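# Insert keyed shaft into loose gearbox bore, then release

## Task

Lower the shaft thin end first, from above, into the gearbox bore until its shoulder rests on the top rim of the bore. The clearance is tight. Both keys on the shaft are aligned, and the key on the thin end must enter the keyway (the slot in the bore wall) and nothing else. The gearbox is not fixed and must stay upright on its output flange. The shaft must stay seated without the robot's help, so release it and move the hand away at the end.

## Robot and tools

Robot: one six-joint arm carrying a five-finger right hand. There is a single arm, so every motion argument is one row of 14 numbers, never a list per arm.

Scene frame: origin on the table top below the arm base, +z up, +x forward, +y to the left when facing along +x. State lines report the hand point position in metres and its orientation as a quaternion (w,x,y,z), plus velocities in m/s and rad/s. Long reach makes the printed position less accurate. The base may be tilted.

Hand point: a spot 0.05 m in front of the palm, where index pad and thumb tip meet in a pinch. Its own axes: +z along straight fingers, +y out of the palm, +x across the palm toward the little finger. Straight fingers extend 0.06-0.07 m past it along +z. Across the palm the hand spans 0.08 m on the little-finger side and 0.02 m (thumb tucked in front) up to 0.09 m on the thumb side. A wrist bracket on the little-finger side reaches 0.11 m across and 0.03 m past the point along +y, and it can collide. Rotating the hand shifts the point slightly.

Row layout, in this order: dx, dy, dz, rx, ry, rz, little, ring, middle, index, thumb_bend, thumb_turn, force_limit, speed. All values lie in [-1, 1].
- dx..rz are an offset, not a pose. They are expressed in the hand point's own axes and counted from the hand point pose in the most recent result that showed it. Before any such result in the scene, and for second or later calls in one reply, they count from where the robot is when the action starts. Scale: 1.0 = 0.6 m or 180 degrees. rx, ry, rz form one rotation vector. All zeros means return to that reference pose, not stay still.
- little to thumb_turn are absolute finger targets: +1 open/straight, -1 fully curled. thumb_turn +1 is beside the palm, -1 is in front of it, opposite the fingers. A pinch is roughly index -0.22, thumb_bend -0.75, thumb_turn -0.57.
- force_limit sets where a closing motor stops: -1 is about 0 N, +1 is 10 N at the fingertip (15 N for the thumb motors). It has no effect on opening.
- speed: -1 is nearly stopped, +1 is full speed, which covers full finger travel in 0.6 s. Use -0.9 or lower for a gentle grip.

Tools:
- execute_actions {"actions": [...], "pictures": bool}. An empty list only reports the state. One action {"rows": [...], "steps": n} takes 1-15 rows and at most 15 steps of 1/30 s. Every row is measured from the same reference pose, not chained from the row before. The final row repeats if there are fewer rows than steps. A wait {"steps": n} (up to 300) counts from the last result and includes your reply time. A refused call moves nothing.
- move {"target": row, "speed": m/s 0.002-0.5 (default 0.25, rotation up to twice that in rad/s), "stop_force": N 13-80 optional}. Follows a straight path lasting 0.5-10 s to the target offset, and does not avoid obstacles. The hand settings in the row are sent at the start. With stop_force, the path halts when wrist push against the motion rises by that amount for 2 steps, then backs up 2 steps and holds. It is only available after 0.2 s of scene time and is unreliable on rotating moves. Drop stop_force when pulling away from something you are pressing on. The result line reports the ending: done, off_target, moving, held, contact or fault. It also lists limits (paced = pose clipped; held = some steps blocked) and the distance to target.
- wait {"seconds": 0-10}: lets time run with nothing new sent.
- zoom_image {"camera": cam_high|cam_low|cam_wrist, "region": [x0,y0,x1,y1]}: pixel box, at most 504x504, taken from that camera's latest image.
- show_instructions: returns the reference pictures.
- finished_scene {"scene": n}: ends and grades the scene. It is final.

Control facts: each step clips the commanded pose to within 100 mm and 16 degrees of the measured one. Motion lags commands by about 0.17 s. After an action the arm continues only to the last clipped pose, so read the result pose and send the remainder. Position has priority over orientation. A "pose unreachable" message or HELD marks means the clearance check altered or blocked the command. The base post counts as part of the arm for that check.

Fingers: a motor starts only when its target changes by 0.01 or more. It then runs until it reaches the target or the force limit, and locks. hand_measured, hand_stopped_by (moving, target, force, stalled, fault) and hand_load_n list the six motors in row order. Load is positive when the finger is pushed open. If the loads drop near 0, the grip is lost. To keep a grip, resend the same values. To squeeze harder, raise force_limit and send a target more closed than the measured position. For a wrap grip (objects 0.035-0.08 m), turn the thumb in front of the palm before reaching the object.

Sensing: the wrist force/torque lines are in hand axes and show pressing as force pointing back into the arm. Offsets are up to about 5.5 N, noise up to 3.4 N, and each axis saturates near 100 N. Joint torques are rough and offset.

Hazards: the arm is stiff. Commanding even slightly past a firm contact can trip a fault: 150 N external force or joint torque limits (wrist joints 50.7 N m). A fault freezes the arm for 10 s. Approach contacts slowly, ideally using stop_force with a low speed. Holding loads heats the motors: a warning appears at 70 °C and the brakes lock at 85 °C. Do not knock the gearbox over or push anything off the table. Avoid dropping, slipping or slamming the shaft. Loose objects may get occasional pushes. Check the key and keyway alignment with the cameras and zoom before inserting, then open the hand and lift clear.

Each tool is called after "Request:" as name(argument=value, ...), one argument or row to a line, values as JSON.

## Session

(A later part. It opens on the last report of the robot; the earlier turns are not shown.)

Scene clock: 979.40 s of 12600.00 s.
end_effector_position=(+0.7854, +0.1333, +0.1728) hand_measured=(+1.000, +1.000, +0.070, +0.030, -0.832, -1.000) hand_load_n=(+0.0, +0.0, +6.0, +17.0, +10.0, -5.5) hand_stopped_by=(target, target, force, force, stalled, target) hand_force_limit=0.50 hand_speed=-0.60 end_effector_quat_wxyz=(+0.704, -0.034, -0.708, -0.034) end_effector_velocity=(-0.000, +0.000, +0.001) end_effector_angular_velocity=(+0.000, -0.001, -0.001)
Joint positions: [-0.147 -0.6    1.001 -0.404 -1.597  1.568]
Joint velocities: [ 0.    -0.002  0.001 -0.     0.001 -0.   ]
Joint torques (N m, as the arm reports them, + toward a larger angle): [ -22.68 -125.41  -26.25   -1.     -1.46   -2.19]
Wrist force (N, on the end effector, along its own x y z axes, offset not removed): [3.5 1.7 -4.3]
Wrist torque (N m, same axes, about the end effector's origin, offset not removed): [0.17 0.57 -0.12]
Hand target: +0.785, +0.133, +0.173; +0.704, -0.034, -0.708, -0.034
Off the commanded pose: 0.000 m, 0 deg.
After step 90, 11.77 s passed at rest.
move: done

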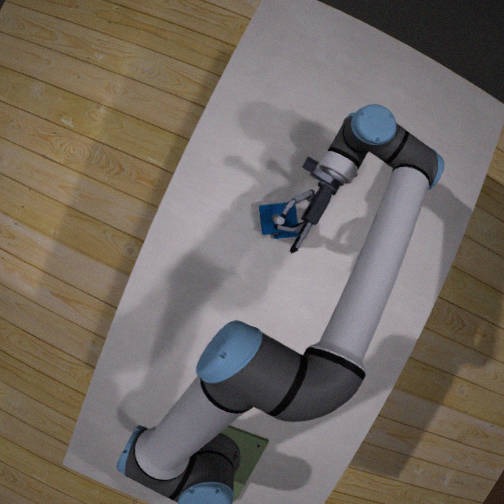

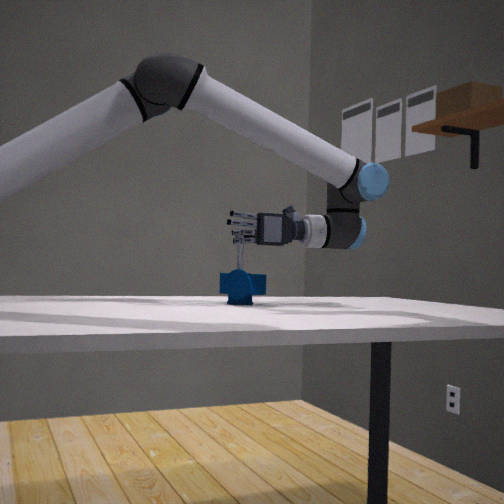

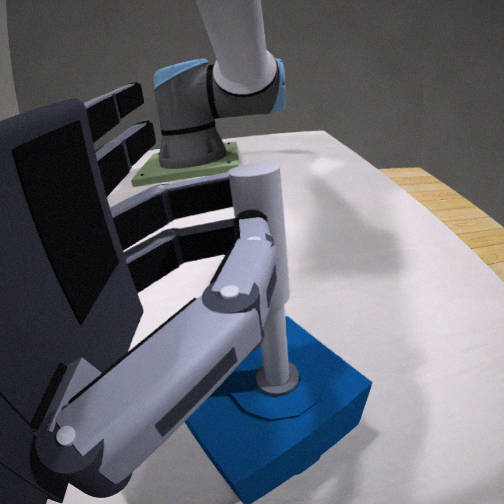

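Request:
move(
  target=[-0.02,0,0,0,0,0,1,1,-0.45,-0.35,-0.85,-1,0.5,-0.6],
  speed=0.004,
  stop_force=22,
)

Scene clock: 984.43 s of 12600.00 s.
end_effector_position=(+0.7854, +0.1332, +0.1609) hand_measured=(+1.000, +1.000, +0.068, +0.028, -0.840, -1.000) hand_load_n=(+0.0, +0.0, +0.0, +0.5, -1.0, -1.5) hand_stopped_by=(target, target, force, force, stalled, target) hand_force_limit=0.50 hand_speed=-0.60 end_effector_quat_wxyz=(+0.704, -0.034, -0.708, -0.034) end_effector_velocity=(-0.000, -0.000, -0.002) end_effector_angular_velocity=(+0.001, +0.001, -0.001)
Joint positions: [-0.147 -0.591  1.006 -0.418 -1.597  1.568]
Joint velocities: [-0.001  0.001  0.001 -0.001  0.001 -0.001]
Joint torques (N m, as the arm reports them, + toward a larger angle): [ 11.82 -96.12 -26.41  -0.35   3.61  -2.19]
Wrist force (N, on the end effector, along its own x y z axes, offset not removed): [1.6 -5.7 -6.4]
Wrist torque (N m, same axes, about the end effector's origin, offset not removed): [-0.15 0.54 -0.45]
Hand target: +0.785, +0.133, +0.161; +0.704, -0.034, -0.708, -0.034
Off the commanded pose: 0.000 m, 0 deg.
move: done

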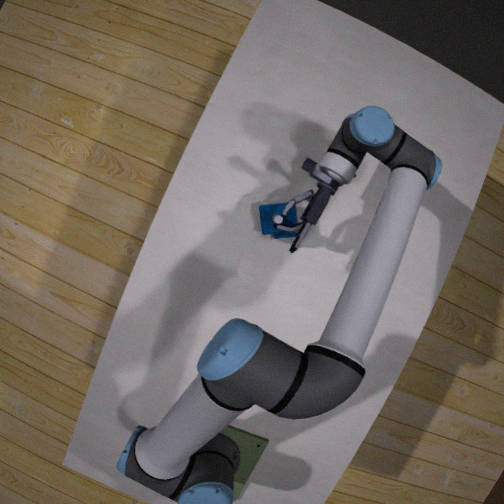

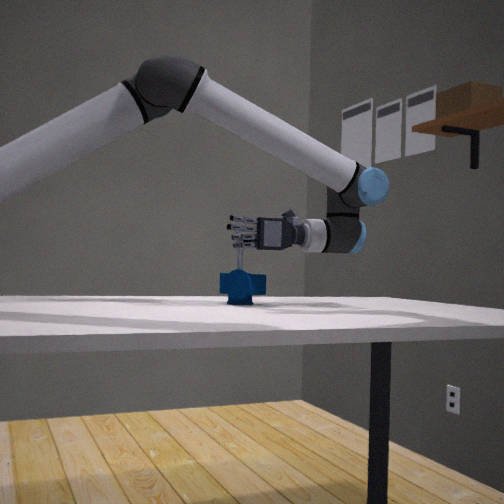

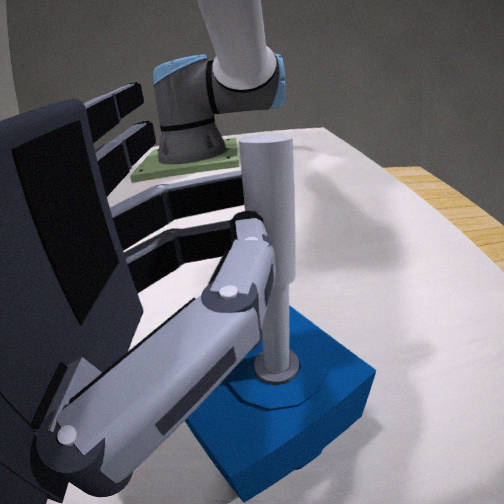

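Request:
zoom_image(
  camera="cam_low",
  region=[200,200,290,310],
)

Request:
zoom_image(
  camera="cam_wrist",
  region=[200,120,380,420],
)

Region (200, 200, 290, 310) of cam_low's 504x504 image, scaled by 4.582, with more detail than that image has; it fills the left 412 columns of this view, and the rest is white.

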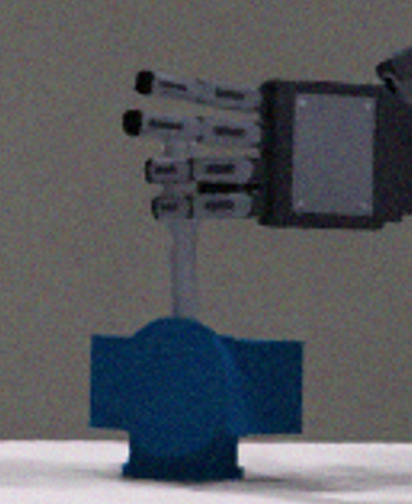

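Region (200, 120, 380, 420) of cam_wrist's 504x504 image, scaled by 1.680, with more detail than that image has; it fills the left 302 columns of this view, and the rest is white.

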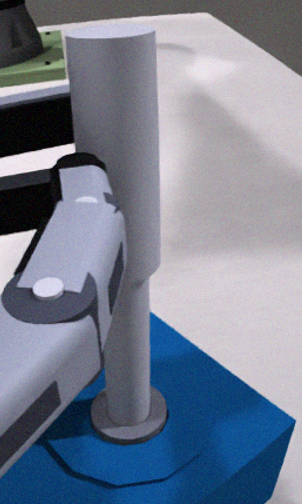

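Request:
zoom_image(
  camera="cam_wrist",
  region=[180,290,400,504],
)

Request:
zoom_image(
  camera="cam_high",
  region=[240,170,340,270],
)

Region (180, 290, 400, 504) of cam_wrist's 504x504 image, scaled by 2.291, with more detail than that image has; it fills the top 490 rows of this view, and the rest is white.

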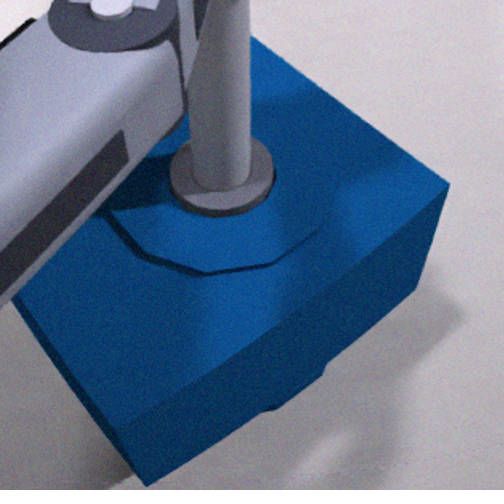

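Region (240, 170, 340, 270) of cam_high's 504x504 image, scaled by 5.040, with more detail than that image has.

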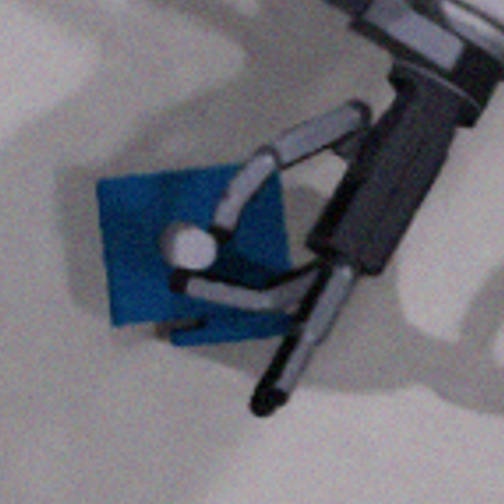

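Request:
move(
  target=[0,0.002,0,0,0,0,1,1,0.3,0.3,-0.6,-1,0.5,-0.6],
  speed=0.005,
)

Scene clock: 1035.33 s of 12600.00 s.
end_effector_position=(+0.7855, +0.1344, +0.1609) hand_measured=(+1.000, +1.000, +0.300, +0.300, -0.600, -1.000) hand_load_n=(+0.0, +0.0, +0.0, +0.0, -0.5, +0.5) hand_stopped_by=(target, target, target, target, target, target) hand_force_limit=0.50 hand_speed=-0.60 end_effector_quat_wxyz=(+0.704, -0.034, -0.708, -0.034) end_effector_velocity=(+0.000, -0.000, -0.001) end_effector_angular_velocity=(-0.000, -0.002, +0.001)
Joint positions: [-0.146 -0.591  1.005 -0.418 -1.596  1.568]
Joint velocities: [ 0.     0.001 -0.    -0.002 -0.001  0.   ]
Joint torques (N m, as the arm reports them, + toward a larger angle): [ 11.31 -96.33 -48.75   4.39   3.57  -1.6 ]
Wrist force (N, on the end effector, along its own x y z axes, offset not removed): [-2.1 -1.4 0.1]
Wrist torque (N m, same axes, about the end effector's origin, offset not removed): [-0.13 0.16 -0.27]
Hand target: +0.786, +0.134, +0.161; +0.704, -0.034, -0.708, -0.034
Off the commanded pose: 0.000 m, 0 deg.
After step 90, 47.07 s passed at rest.
move: done

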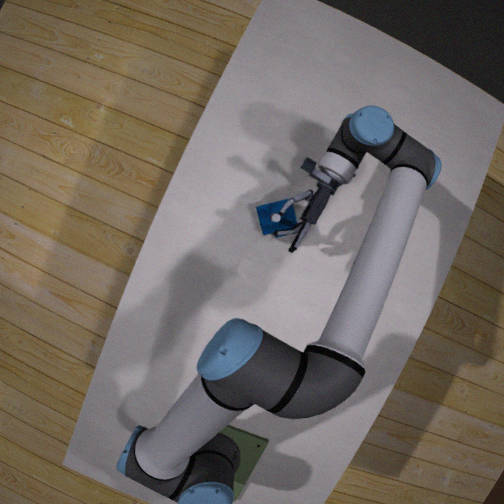

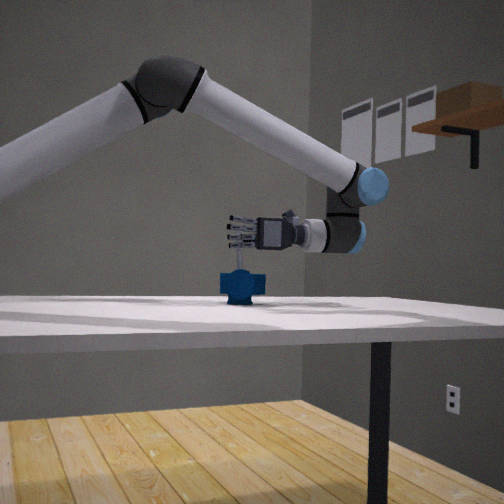

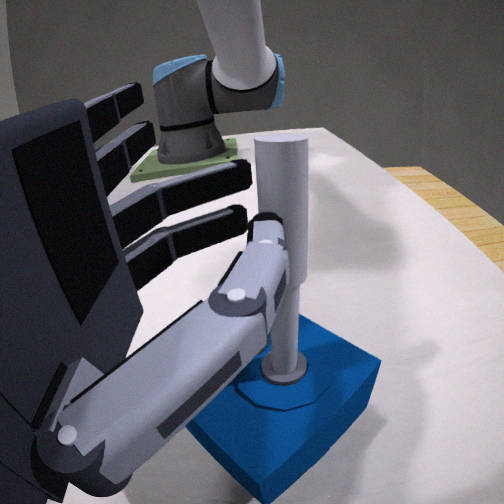

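Request:
zoom_image(
  camera="cam_high",
  region=[240,170,340,270],
)

Request:
zoom_image(
  camera="cam_wrist",
  region=[200,120,400,420],
)

Request:
zoom_image(
  camera="cam_low",
  region=[200,200,290,310],
)

Region (240, 170, 340, 270) of cam_high's 504x504 image, scaled by 5.040, with more detail than that image has.

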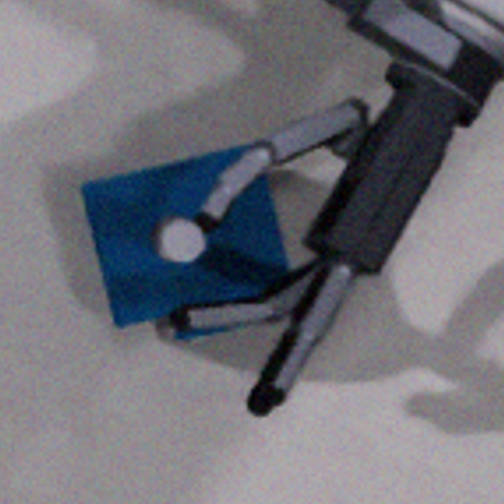

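Region (200, 120, 400, 420) of cam_wrist's 504x504 image, scaled by 1.680, with more detail than that image has.

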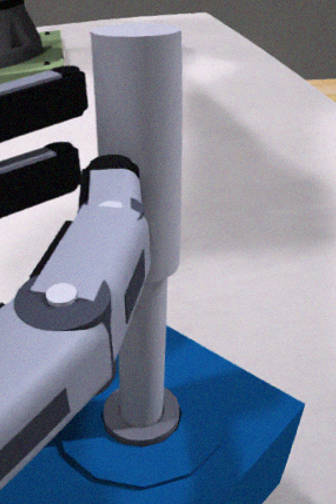

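Region (200, 200, 290, 310) of cam_low's 504x504 image, scaled by 4.582, with more detail than that image has; it fills the left 412 columns of this view, and the rest is white.

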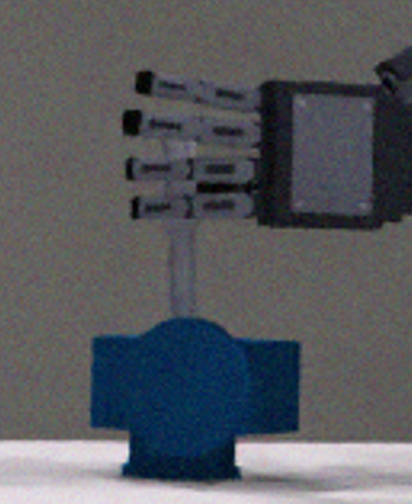

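Request:
move(
  target=[0,0.010,0,0,0,0,1,1,0.3,0.3,-0.35,-1,0.5,-0.6],
  speed=0.006,
)

Request:
zoom_image(
  camera="cam_high",
  region=[240,170,340,270],
)

Scene clock: 1061.40 s of 12600.00 s.
end_effector_position=(+0.7861, +0.1403, +0.1609) hand_measured=(+1.000, +1.000, +0.300, +0.300, -0.350, -1.000) hand_load_n=(+0.0, +0.0, +0.0, +0.0, +0.0, +0.0) hand_stopped_by=(target, target, target, target, target, target) hand_force_limit=0.50 hand_speed=-0.60 end_effector_quat_wxyz=(+0.704, -0.034, -0.708, -0.034) end_effector_velocity=(+0.001, +0.001, -0.001) end_effector_angular_velocity=(-0.001, -0.000, -0.002)
Joint positions: [-0.14  -0.589  1.002 -0.416 -1.59   1.568]
Joint velocities: [ 0.     0.001 -0.001 -0.     0.002  0.001]
Joint torques (N m, as the arm reports them, + toward a larger angle): [ 13.01 -99.96 -48.14   3.82   3.44  -1.14]
Wrist force (N, on the end effector, along its own x y z axes, offset not removed): [-0.4 1.3 -3.4]
Wrist torque (N m, same axes, about the end effector's origin, offset not removed): [0.56 0.37 -0.18]
Hand target: +0.786, +0.140, +0.161; +0.704, -0.034, -0.708, -0.034
Off the commanded pose: 0.000 m, 0 deg.
After step 90, 21.83 s passed at rest.
move: done

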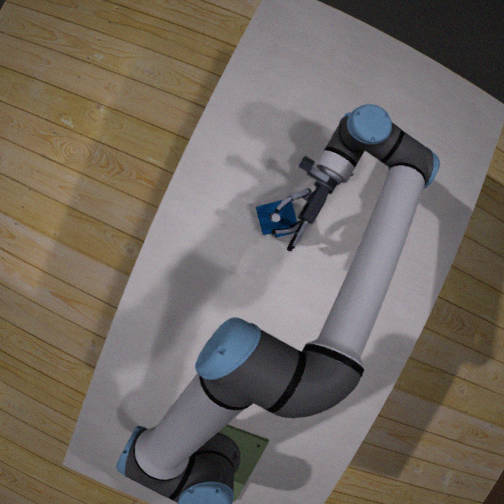

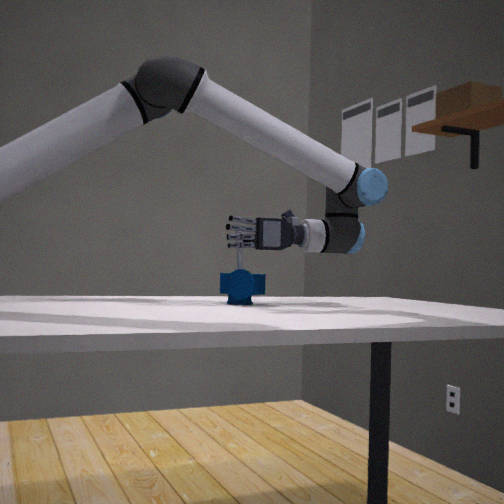

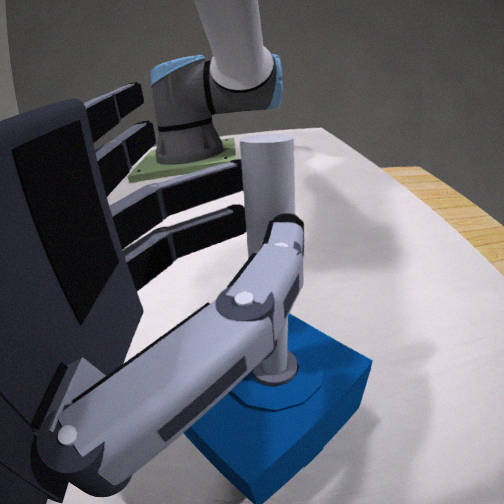

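Region (240, 170, 340, 270) of cam_high's 504x504 image, scaled by 5.040, with more detail than that image has.

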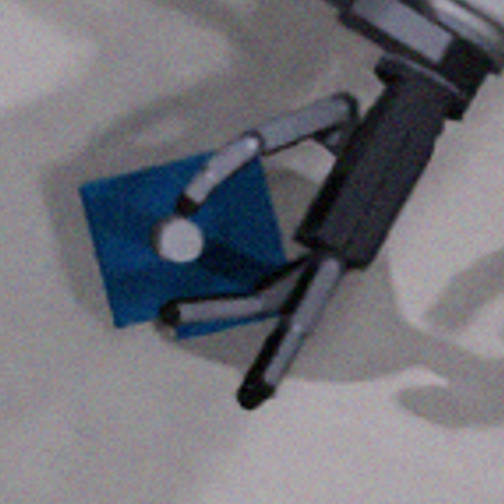

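Request:
execute_actions(
  actions=[
    {"rows":[[0,0,0,0,0,0,1,1,0.05,0.0,-0.8,-1,-0.5,-0.7]],"steps":15},
  ],
)

Request:
wait(
  seconds=1.5,
)

Scene clock: 1067.20 s of 12600.00 s.
end_effector_position=(+0.7861, +0.1404, +0.1609) hand_measured=(+1.000, +1.000, +0.102, +0.102, -0.474, -1.000) hand_load_n=(+0.0, +0.0, +0.0, +0.0, +0.5, +0.0) hand_stopped_by=(target, target, moving, moving, moving, target) hand_force_limit=-0.50 hand_speed=-0.70 end_effector_quat_wxyz=(+0.704, -0.034, -0.708, -0.034) end_effector_velocity=(-0.000, -0.000, -0.000) end_effector_angular_velocity=(+0.000, +0.001, +0.000)
Joint positions: [-0.14  -0.589  1.002 -0.416 -1.59   1.568]
Joint velocities: [ 0.     0.     0.     0.001 -0.    -0.   ]
Joint torques (N m, as the arm reports them, + toward a larger angle): [ -21.5  -109.13  -35.99    3.01   -2.98   -0.17]
Wrist force (N, on the end effector, along its own x y z axes, offset not removed): [-2.6 -3.7 0.7]
Wrist torque (N m, same axes, about the end effector's origin, offset not removed): [-0.65 0.66 -0.28]
Hand target: +0.786, +0.140, +0.161; +0.704, -0.034, -0.708, -0.034
Off the commanded pose: 0.000 m, 0 deg.
Steps of this call (steps 1 to 90: nothing new was sent; then 2.30 s passed at rest; steps 91 to 105: all 15 steps of this action). Readings (end_effector_position | what the end effector reports):
91: (+0.7861, +0.1404, +0.1609) | hand_measured=(+1.000, +1.000, +0.300, +0.300, -0.350, -1.000) hand_load_n=(+0.0, +0.0, +0.0, +0.0, +0.0, +0.0) hand_stopped_by=(target, target, moving, moving, moving, target) hand_force_limit=-0.50 hand_speed=-0.70
92: (+0.7861, +0.1404, +0.1609) | hand_measured=(+1.000, +1.000, +0.300, +0.300, -0.350, -1.000) hand_load_n=(+0.0, +0.0, +0.0, +0.0, +0.0, +0.0) hand_stopped_by=(target, target, moving, moving, moving, target) hand_force_limit=-0.50 hand_speed=-0.70
94: (+0.7861, +0.1404, +0.1609) | hand_measured=(+1.000, +1.000, +0.284, +0.284, -0.360, -1.000) hand_load_n=(+0.0, +0.0, +0.0, +0.0, +0.0, +0.0) hand_stopped_by=(target, target, moving, moving, moving, target) hand_force_limit=-0.50 hand_speed=-0.70
98: (+0.7861, +0.1404, +0.1609) | hand_measured=(+1.000, +1.000, +0.218, +0.218, -0.402, -1.000) hand_load_n=(+0.0, +0.0, +0.0, +0.0, +0.0, +0.0) hand_stopped_by=(target, target, moving, moving, moving, target) hand_force_limit=-0.50 hand_speed=-0.70
105: the state above

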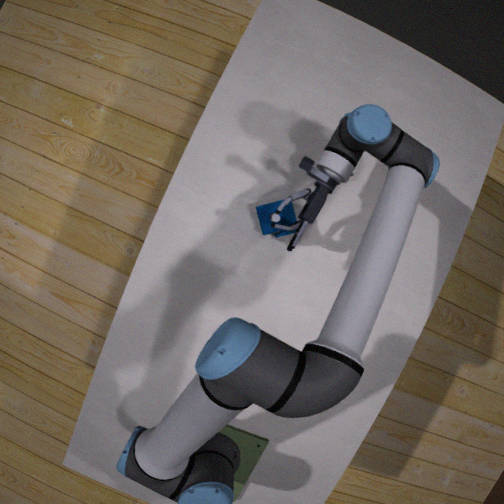

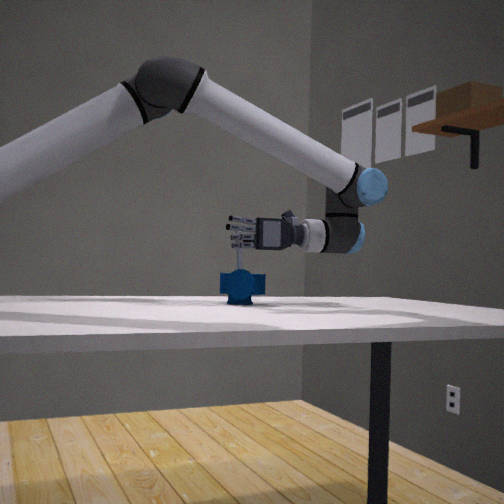

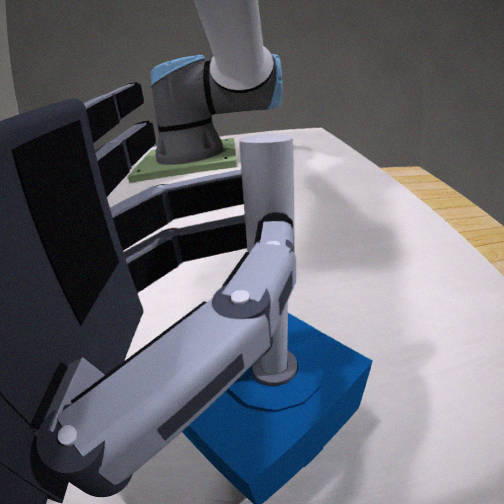

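Scene clock: 1068.70 s of 12600.00 s.
end_effector_position=(+0.7861, +0.1403, +0.1609) hand_measured=(+1.000, +1.000, +0.052, +0.020, -0.522, -1.000) hand_load_n=(+0.0, +0.0, +2.5, +3.5, +4.0, +0.0) hand_stopped_by=(target, target, force, force, force, target) hand_force_limit=-0.50 hand_speed=-0.70 end_effector_quat_wxyz=(+0.704, -0.034, -0.708, -0.034) end_effector_velocity=(-0.000, +0.001, +0.001) end_effector_angular_velocity=(+0.001, -0.000, -0.002)
Joint positions: [-0.14  -0.589  1.002 -0.416 -1.59   1.568]
Joint velocities: [ 0.    -0.001  0.001  0.     0.002 -0.001]
Joint torques (N m, as the arm reports them, + toward a larger angle): [ -21.26 -134.75  -29.5    -0.83   -3.08   -0.11]
Wrist force (N, on the end effector, along its own x y z axes, offset not removed): [-1.8 -2.0 -1.4]
Wrist torque (N m, same axes, about the end effector's origin, offset not removed): [-0.02 0.61 -0.40]
Hand target: +0.786, +0.140, +0.161; +0.704, -0.034, -0.708, -0.034
Off the commanded pose: 0.000 m, 0 deg.
Steps of this call (steps 1 to 45: nothing new was sent). Readings (end_effector_position | what the end effector reports):
1: (+0.7861, +0.1403, +0.1609) | hand_measured=(+1.000, +1.000, +0.084, +0.084, -0.484, -1.000) hand_load_n=(+0.0, +0.0, +0.0, +0.0, +1.0, +0.0) hand_stopped_by=(target, target, moving, moving, moving, target) hand_force_limit=-0.50 hand_speed=-0.70
2: (+0.7861, +0.1403, +0.1609) | hand_measured=(+1.000, +1.000, +0.068, +0.068, -0.494, -1.000) hand_load_n=(+0.0, +0.0, +0.0, +0.0, +1.5, +0.0) hand_stopped_by=(target, target, moving, moving, moving, target) hand_force_limit=-0.50 hand_speed=-0.70
4: (+0.7861, +0.1403, +0.1609) | hand_measured=(+1.000, +1.000, +0.052, +0.034, -0.514, -1.000) hand_load_n=(+0.0, +0.0, +3.0, +0.0, +3.0, +0.0) hand_stopped_by=(target, target, force, moving, moving, target) hand_force_limit=-0.50 hand_speed=-0.70
8: (+0.7861, +0.1403, +0.1609) | hand_measured=(+1.000, +1.000, +0.052, +0.020, -0.522, -1.000) hand_load_n=(+0.0, +0.0, +2.5, +4.0, +4.0, +0.0) hand_stopped_by=(target, target, force, force, force, target) hand_force_limit=-0.50 hand_speed=-0.70
45: the state above

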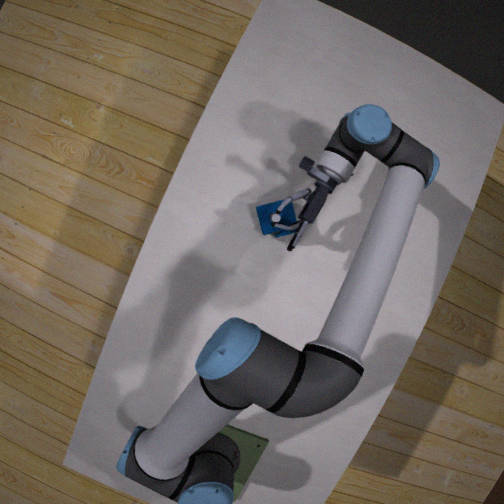

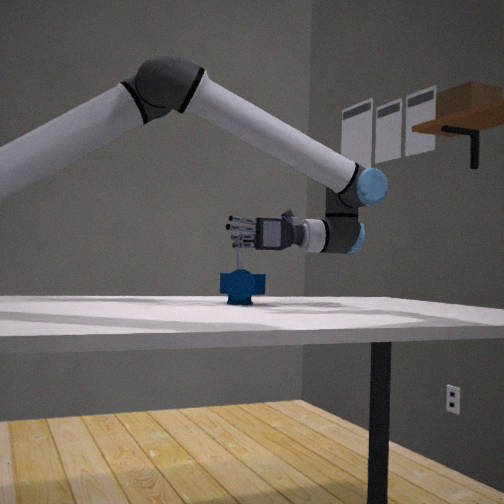

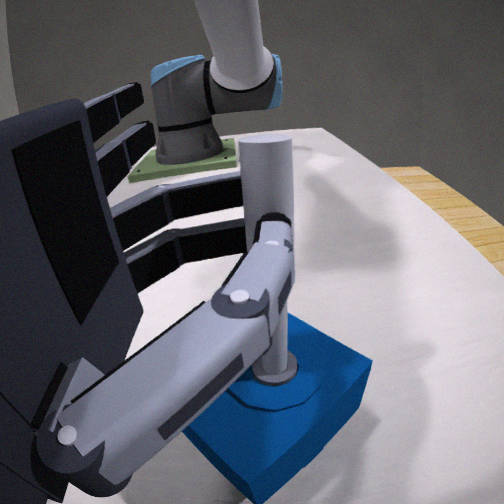

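Request:
execute_actions(
  actions=[
    {"rows":[[0,0,0,0,0,0,1,1,-0.45,-0.4,-0.9,-1,0.4,-0.8]],"steps":15},
  ],
  pictures=false,
)

Request:
wait(
  seconds=1,
)

Scene clock: 1072.63 s of 12600.00 s.
end_effector_position=(+0.7861, +0.1403, +0.1609) hand_measured=(+1.000, +1.000, +0.034, +0.002, -0.540, -1.000) hand_load_n=(+0.0, +0.0, +7.5, +10.0, +10.0, +0.5) hand_stopped_by=(target, target, force, force, force, target) hand_force_limit=0.40 hand_speed=-0.80 end_effector_quat_wxyz=(+0.704, -0.034, -0.708, -0.034) end_effector_velocity=(+0.000, +0.000, -0.001) end_effector_angular_velocity=(+0.000, +0.001, +0.001)
Joint positions: [-0.14  -0.589  1.002 -0.416 -1.59   1.568]
Joint velocities: [ 0.     0.001 -0.001  0.    -0.     0.   ]
Joint torques (N m, as the arm reports them, + toward a larger angle): [ -18.52 -126.07  -28.89    0.58   -2.38   -0.62]
Wrist force (N, on the end effector, along its own x y z axes, offset not removed): [-0.8 4.3 -7.2]
Wrist torque (N m, same axes, about the end effector's origin, offset not removed): [1.14 0.55 -0.28]
Hand target: +0.786, +0.140, +0.161; +0.704, -0.034, -0.708, -0.034
Off the commanded pose: 0.000 m, 0 deg.
Steps of this call (steps 1 to 90: nothing new was sent; then 0.43 s passed at rest; steps 91 to 105: all 15 steps of this action). Readings (end_effector_position | what the end effector reports):
91: (+0.7861, +0.1403, +0.1609) | hand_measured=(+1.000, +1.000, +0.052, +0.020, -0.522, -1.000) hand_load_n=(+0.0, +0.0, +2.5, +3.5, +4.0, +0.0) hand_stopped_by=(target, target, moving, moving, moving, target) hand_force_limit=0.40 hand_speed=-0.80
92: (+0.7861, +0.1403, +0.1609) | hand_measured=(+1.000, +1.000, +0.052, +0.020, -0.522, -1.000) hand_load_n=(+0.0, +0.0, +2.5, +3.5, +4.0, +0.0) hand_stopped_by=(target, target, moving, moving, moving, target) hand_force_limit=0.40 hand_speed=-0.80
94: (+0.7861, +0.1403, +0.1609) | hand_measured=(+1.000, +1.000, +0.044, +0.010, -0.524, -1.000) hand_load_n=(+0.0, +0.0, +5.0, +6.5, +6.0, +0.5) hand_stopped_by=(target, target, moving, moving, moving, target) hand_force_limit=0.40 hand_speed=-0.80
98: (+0.7861, +0.1403, +0.1609) | hand_measured=(+1.000, +1.000, +0.034, +0.002, -0.546, -1.000) hand_load_n=(+0.0, +0.0, +8.0, +10.0, +11.0, +0.5) hand_stopped_by=(target, target, force, force, force, target) hand_force_limit=0.40 hand_speed=-0.80
105: the state above

Scene clock: 1073.63 s of 12600.00 s.
end_effector_position=(+0.7861, +0.1403, +0.1609) hand_measured=(+1.000, +1.000, +0.034, +0.002, -0.540, -1.000) hand_load_n=(+0.0, +0.0, +7.5, +10.0, +10.0, +0.5) hand_stopped_by=(target, target, force, force, force, target) hand_force_limit=0.40 hand_speed=-0.80 end_effector_quat_wxyz=(+0.704, -0.034, -0.708, -0.034) end_effector_velocity=(-0.000, +0.000, +0.001) end_effector_angular_velocity=(-0.001, -0.000, +0.000)
Joint positions: [-0.14  -0.589  1.002 -0.416 -1.59   1.568]
Joint velocities: [ 0.    -0.001 -0.     0.001  0.     0.001]
Joint torques (N m, as the arm reports them, + toward a larger angle): [ -19.15 -113.54  -29.93    2.48   -2.28    0.1 ]
Wrist force (N, on the end effector, along its own x y z axes, offset not removed): [6.0 1.7 1.9]
Wrist torque (N m, same axes, about the end effector's origin, offset not removed): [0.28 -0.70 0.47]
Hand target: +0.786, +0.140, +0.161; +0.704, -0.034, -0.708, -0.034
Off the commanded pose: 0.000 m, 0 deg.
Steps of this call (steps 1 to 30: nothing new was sent). Readings (end_effector_position | what the end effector reports):
1: (+0.7861, +0.1403, +0.1609) | hand_measured=(+1.000, +1.000, +0.034, +0.002, -0.540, -1.000) hand_load_n=(+0.0, +0.0, +7.5, +10.0, +10.0, +0.5) hand_stopped_by=(target, target, force, force, force, target) hand_force_limit=0.40 hand_speed=-0.80
2: (+0.7861, +0.1403, +0.1609) | hand_measured=(+1.000, +1.000, +0.034, +0.002, -0.540, -1.000) hand_load_n=(+0.0, +0.0, +7.5, +10.0, +10.0, +0.5) hand_stopped_by=(target, target, force, force, force, target) hand_force_limit=0.40 hand_speed=-0.80
4: (+0.7861, +0.1403, +0.1609) | hand_measured=(+1.000, +1.000, +0.034, +0.002, -0.540, -1.000) hand_load_n=(+0.0, +0.0, +7.5, +10.0, +10.0, +0.5) hand_stopped_by=(target, target, force, force, force, target) hand_force_limit=0.40 hand_speed=-0.80
8: (+0.7861, +0.1403, +0.1609) | hand_measured=(+1.000, +1.000, +0.034, +0.002, -0.540, -1.000) hand_load_n=(+0.0, +0.0, +7.5, +10.0, +10.0, +0.5) hand_stopped_by=(target, target, force, force, force, target) hand_force_limit=0.40 hand_speed=-0.80
30: the state above

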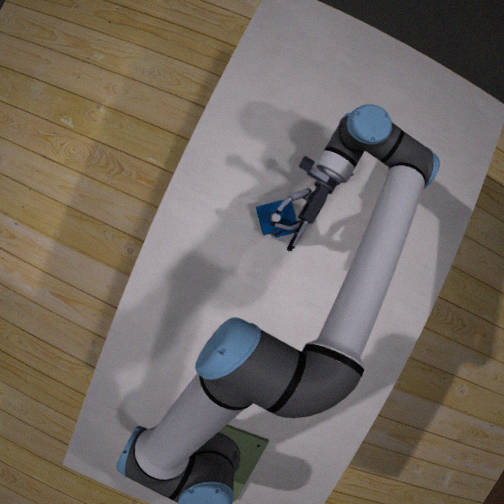

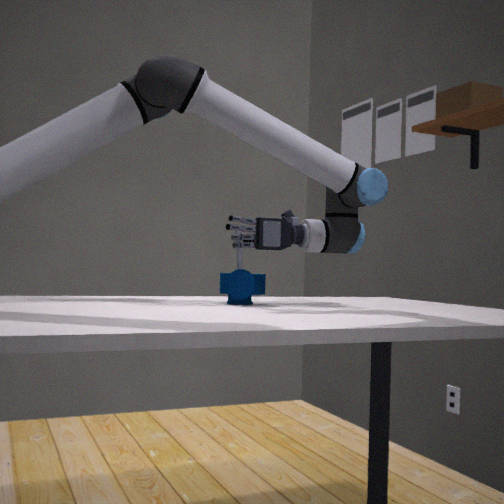

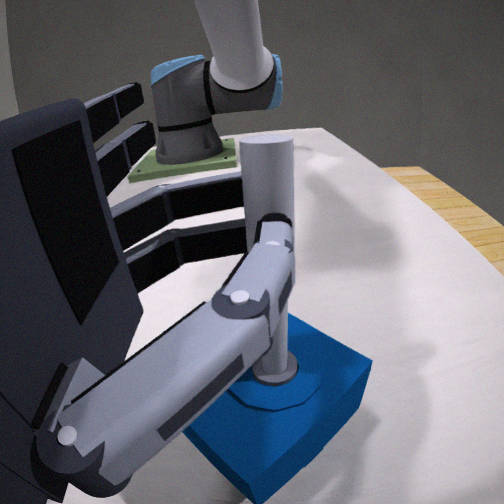

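Request:
move(
  target=[0.0003,-0.0023,0,0,0,-0.007,1,1,-0.45,-0.4,-0.9,-1,0.4,-0.8],
  speed=0.003,
)

Request:
move(
  target=[-0.02,0,0,0,0,0,1,1,-0.45,-0.4,-0.9,-1,0.4,-0.8],
  speed=0.003,
  stop_force=14,
)

Scene clock: 1081.83 s of 12600.00 s.
end_effector_position=(+0.7860, +0.1389, +0.1611) hand_measured=(+1.000, +1.000, +0.034, +0.002, -0.540, -1.000) hand_load_n=(+0.0, +0.0, +7.5, +10.0, +9.5, +1.5) hand_stopped_by=(target, target, force, force, force, target) hand_force_limit=0.40 hand_speed=-0.80 end_effector_quat_wxyz=(+0.704, -0.026, -0.708, -0.041) end_effector_velocity=(-0.000, -0.000, +0.001) end_effector_angular_velocity=(+0.000, +0.000, -0.000)
Joint positions: [-0.142 -0.589  1.004 -0.418 -1.592  1.546]
Joint velocities: [-0.    -0.001  0.     0.001  0.    -0.   ]
Joint torques (N m, as the arm reports them, + toward a larger angle): [ -22.06 -101.8   -29.88    1.21   -3.2    -4.33]
Wrist force (N, on the end effector, along its own x y z axes, offset not removed): [-14.7 -1.9 -2.5]
Wrist torque (N m, same axes, about the end effector's origin, offset not removed): [0.03 1.52 -0.65]
Hand target: +0.786, +0.139, +0.161; +0.704, -0.026, -0.708, -0.041
Off the commanded pose: 0.000 m, 0 deg.
After step 90, 1.33 s passed at rest.
move: done

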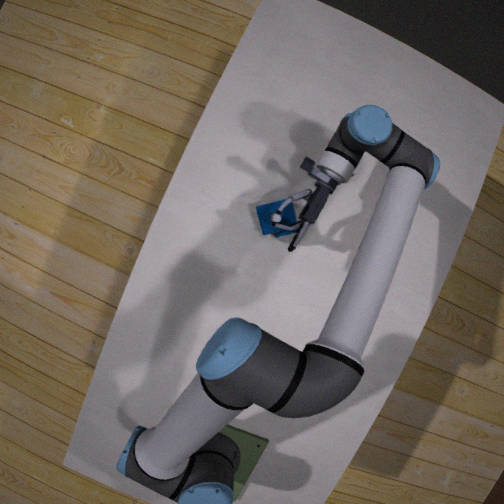

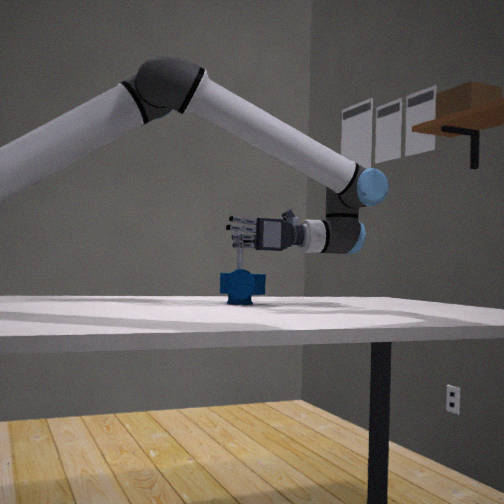

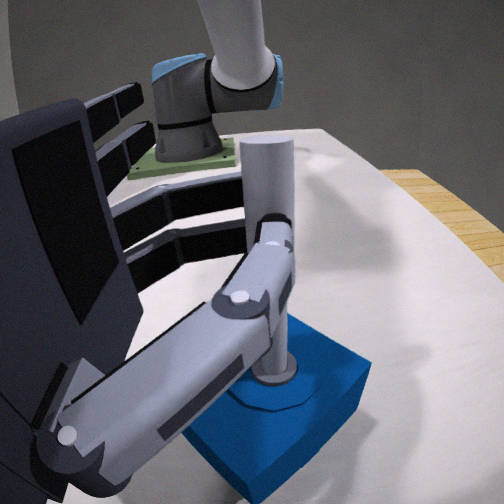

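Scene clock: 1082.43 s of 12600.00 s.
end_effector_position=(+0.7860, +0.1389, +0.1603) hand_measured=(+1.000, +1.000, +0.034, +0.002, -0.540, -1.000) hand_load_n=(+0.0, +0.0, +7.0, +10.0, +10.0, -1.5) hand_stopped_by=(target, target, force, force, force, target) hand_force_limit=0.40 hand_speed=-0.80 end_effector_quat_wxyz=(+0.704, -0.026, -0.708, -0.041) end_effector_velocity=(-0.000, +0.000, +0.000) end_effector_angular_velocity=(+0.000, -0.000, +0.001)
Joint positions: [-0.142 -0.588  1.004 -0.419 -1.592  1.546]
Joint velocities: [ 0.    -0.    -0.     0.    -0.001 -0.001]
Joint torques (N m, as the arm reports them, + toward a larger angle): [ -16.64 -115.82  -32.53    0.53   -1.95   -1.86]
Wrist force (N, on the end effector, along its own x y z axes, offset not removed): [10.9 1.8 -0.5]
Wrist torque (N m, same axes, about the end effector's origin, offset not removed): [0.77 0.16 -0.11]
Hand target: +0.786, +0.139, +0.161; +0.704, -0.026, -0.708, -0.041
Off the commanded pose: 0.011 m, 0 deg.
move: contact

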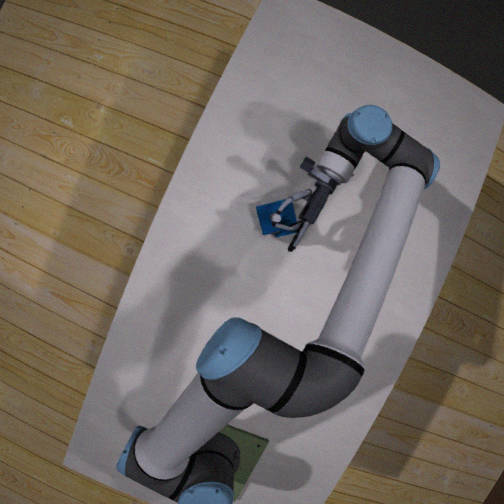

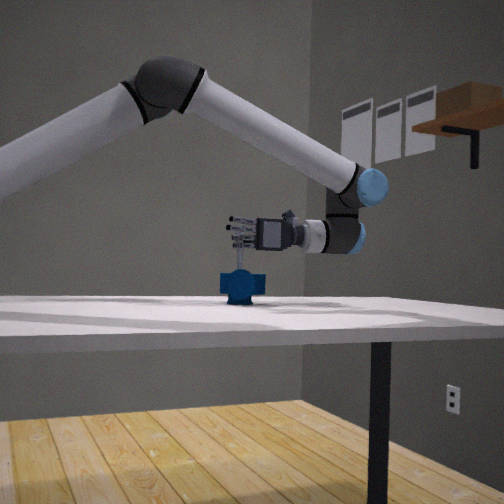

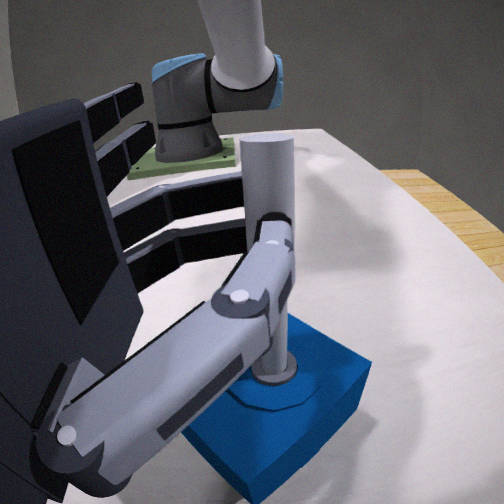

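Request:
move(
  target=[0.0004,-0.0023,0,0,0,-0.007,1,1,-0.45,-0.4,-0.9,-1,0.4,-0.8],
  speed=0.003,
)

Request:
move(
  target=[-0.02,0,0,0,0,0,1,1,-0.45,-0.4,-0.9,-1,0.4,-0.8],
  speed=0.003,
  stop_force=14,
)

Scene clock: 1090.63 s of 12600.00 s.
end_effector_position=(+0.7858, +0.1375, +0.1606) hand_measured=(+1.000, +1.000, +0.034, +0.002, -0.540, -1.000) hand_load_n=(+0.0, +0.0, +7.0, +10.0, +10.0, -0.5) hand_stopped_by=(target, target, force, force, force, target) hand_force_limit=0.40 hand_speed=-0.80 end_effector_quat_wxyz=(+0.704, -0.018, -0.709, -0.049) end_effector_velocity=(+0.000, +0.001, -0.000) end_effector_angular_velocity=(+0.002, +0.000, -0.001)
Joint positions: [-0.144 -0.588  1.005 -0.421 -1.594  1.524]
Joint velocities: [ 0.     0.    -0.     0.     0.001 -0.002]
Joint torques (N m, as the arm reports them, + toward a larger angle): [-19.84 -96.68 -27.21  -0.39  -2.85  -3.87]
Wrist force (N, on the end effector, along its own x y z axes, offset not removed): [0.0 3.0 -6.1]
Wrist torque (N m, same axes, about the end effector's origin, offset not removed): [0.93 0.41 0.00]
Hand target: +0.786, +0.137, +0.161; +0.704, -0.018, -0.709, -0.049
Off the commanded pose: 0.000 m, 0 deg.
After step 90, 1.33 s passed at rest.
move: done

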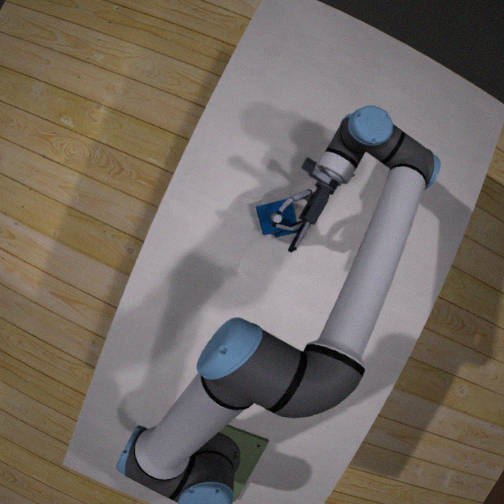

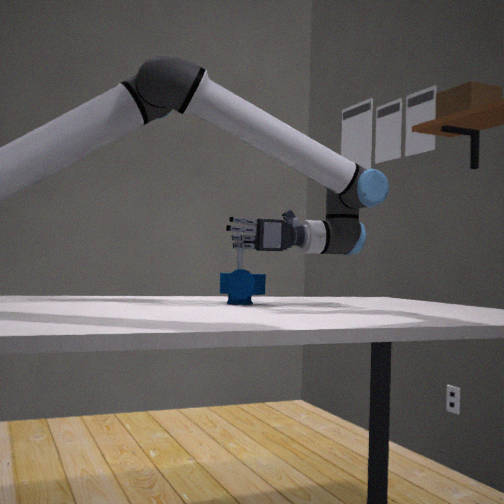

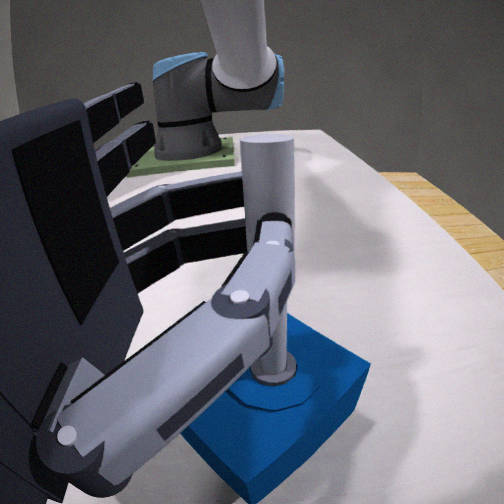

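Scene clock: 1091.40 s of 12600.00 s.
end_effector_position=(+0.7858, +0.1375, +0.1593) hand_measured=(+1.000, +1.000, +0.034, +0.002, -0.540, -1.000) hand_load_n=(+0.0, +0.0, +5.5, +10.0, +10.0, -5.0) hand_stopped_by=(target, target, force, force, force, target) hand_force_limit=0.40 hand_speed=-0.80 end_effector_quat_wxyz=(+0.704, -0.018, -0.709, -0.049) end_effector_velocity=(+0.000, -0.000, +0.000) end_effector_angular_velocity=(-0.001, -0.001, +0.000)
Joint positions: [-0.144 -0.587  1.006 -0.422 -1.594  1.524]
Joint velocities: [-0.    -0.    -0.001 -0.    -0.     0.   ]
Joint torques (N m, as the arm reports them, + toward a larger angle): [  -4.18 -119.85  -30.83    0.15    0.91   -1.18]
Wrist force (N, on the end effector, along its own x y z axes, offset not removed): [14.1 -0.5 -2.7]
Wrist torque (N m, same axes, about the end effector's origin, offset not removed): [0.28 0.38 -0.10]
Hand target: +0.786, +0.138, +0.160; +0.704, -0.018, -0.709, -0.049
Off the commanded pose: 0.011 m, 0 deg.
move: contact

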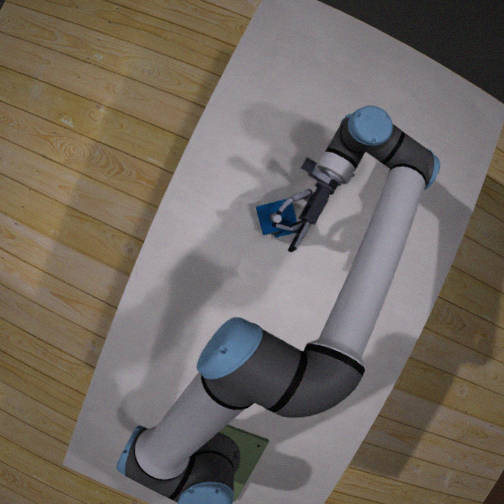

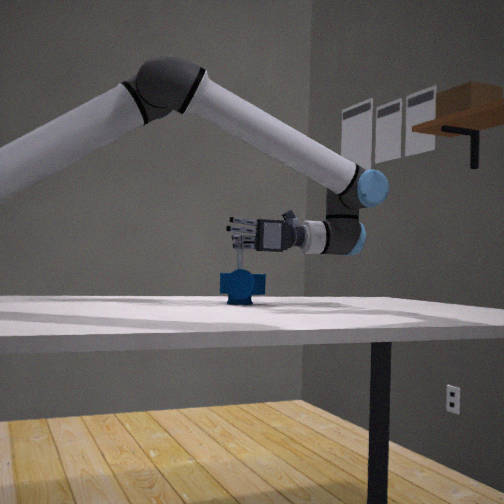

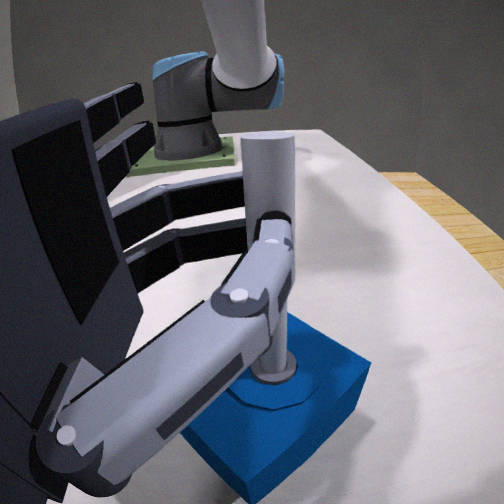

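Request:
zoom_image(
  camera="cam_low",
  region=[200,200,290,310],
)

Request:
zoom_image(
  camera="cam_high",
  region=[240,170,340,270],
)

Region (200, 200, 290, 310) of cam_low's 504x504 image, scaled by 4.582, with more detail than that image has; it fills the left 412 columns of this view, and the rest is white.

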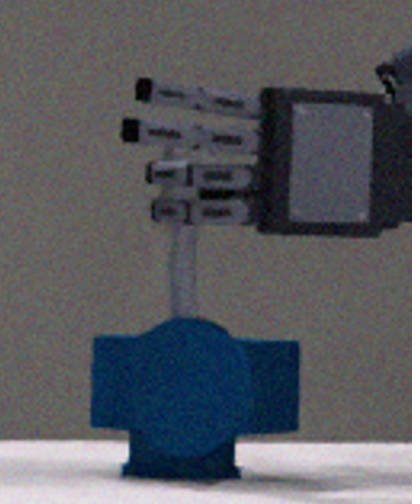

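Region (240, 170, 340, 270) of cam_high's 504x504 image, scaled by 5.040, with more detail than that image has.

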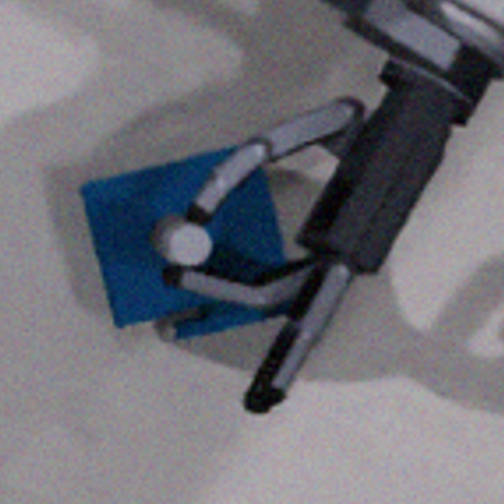

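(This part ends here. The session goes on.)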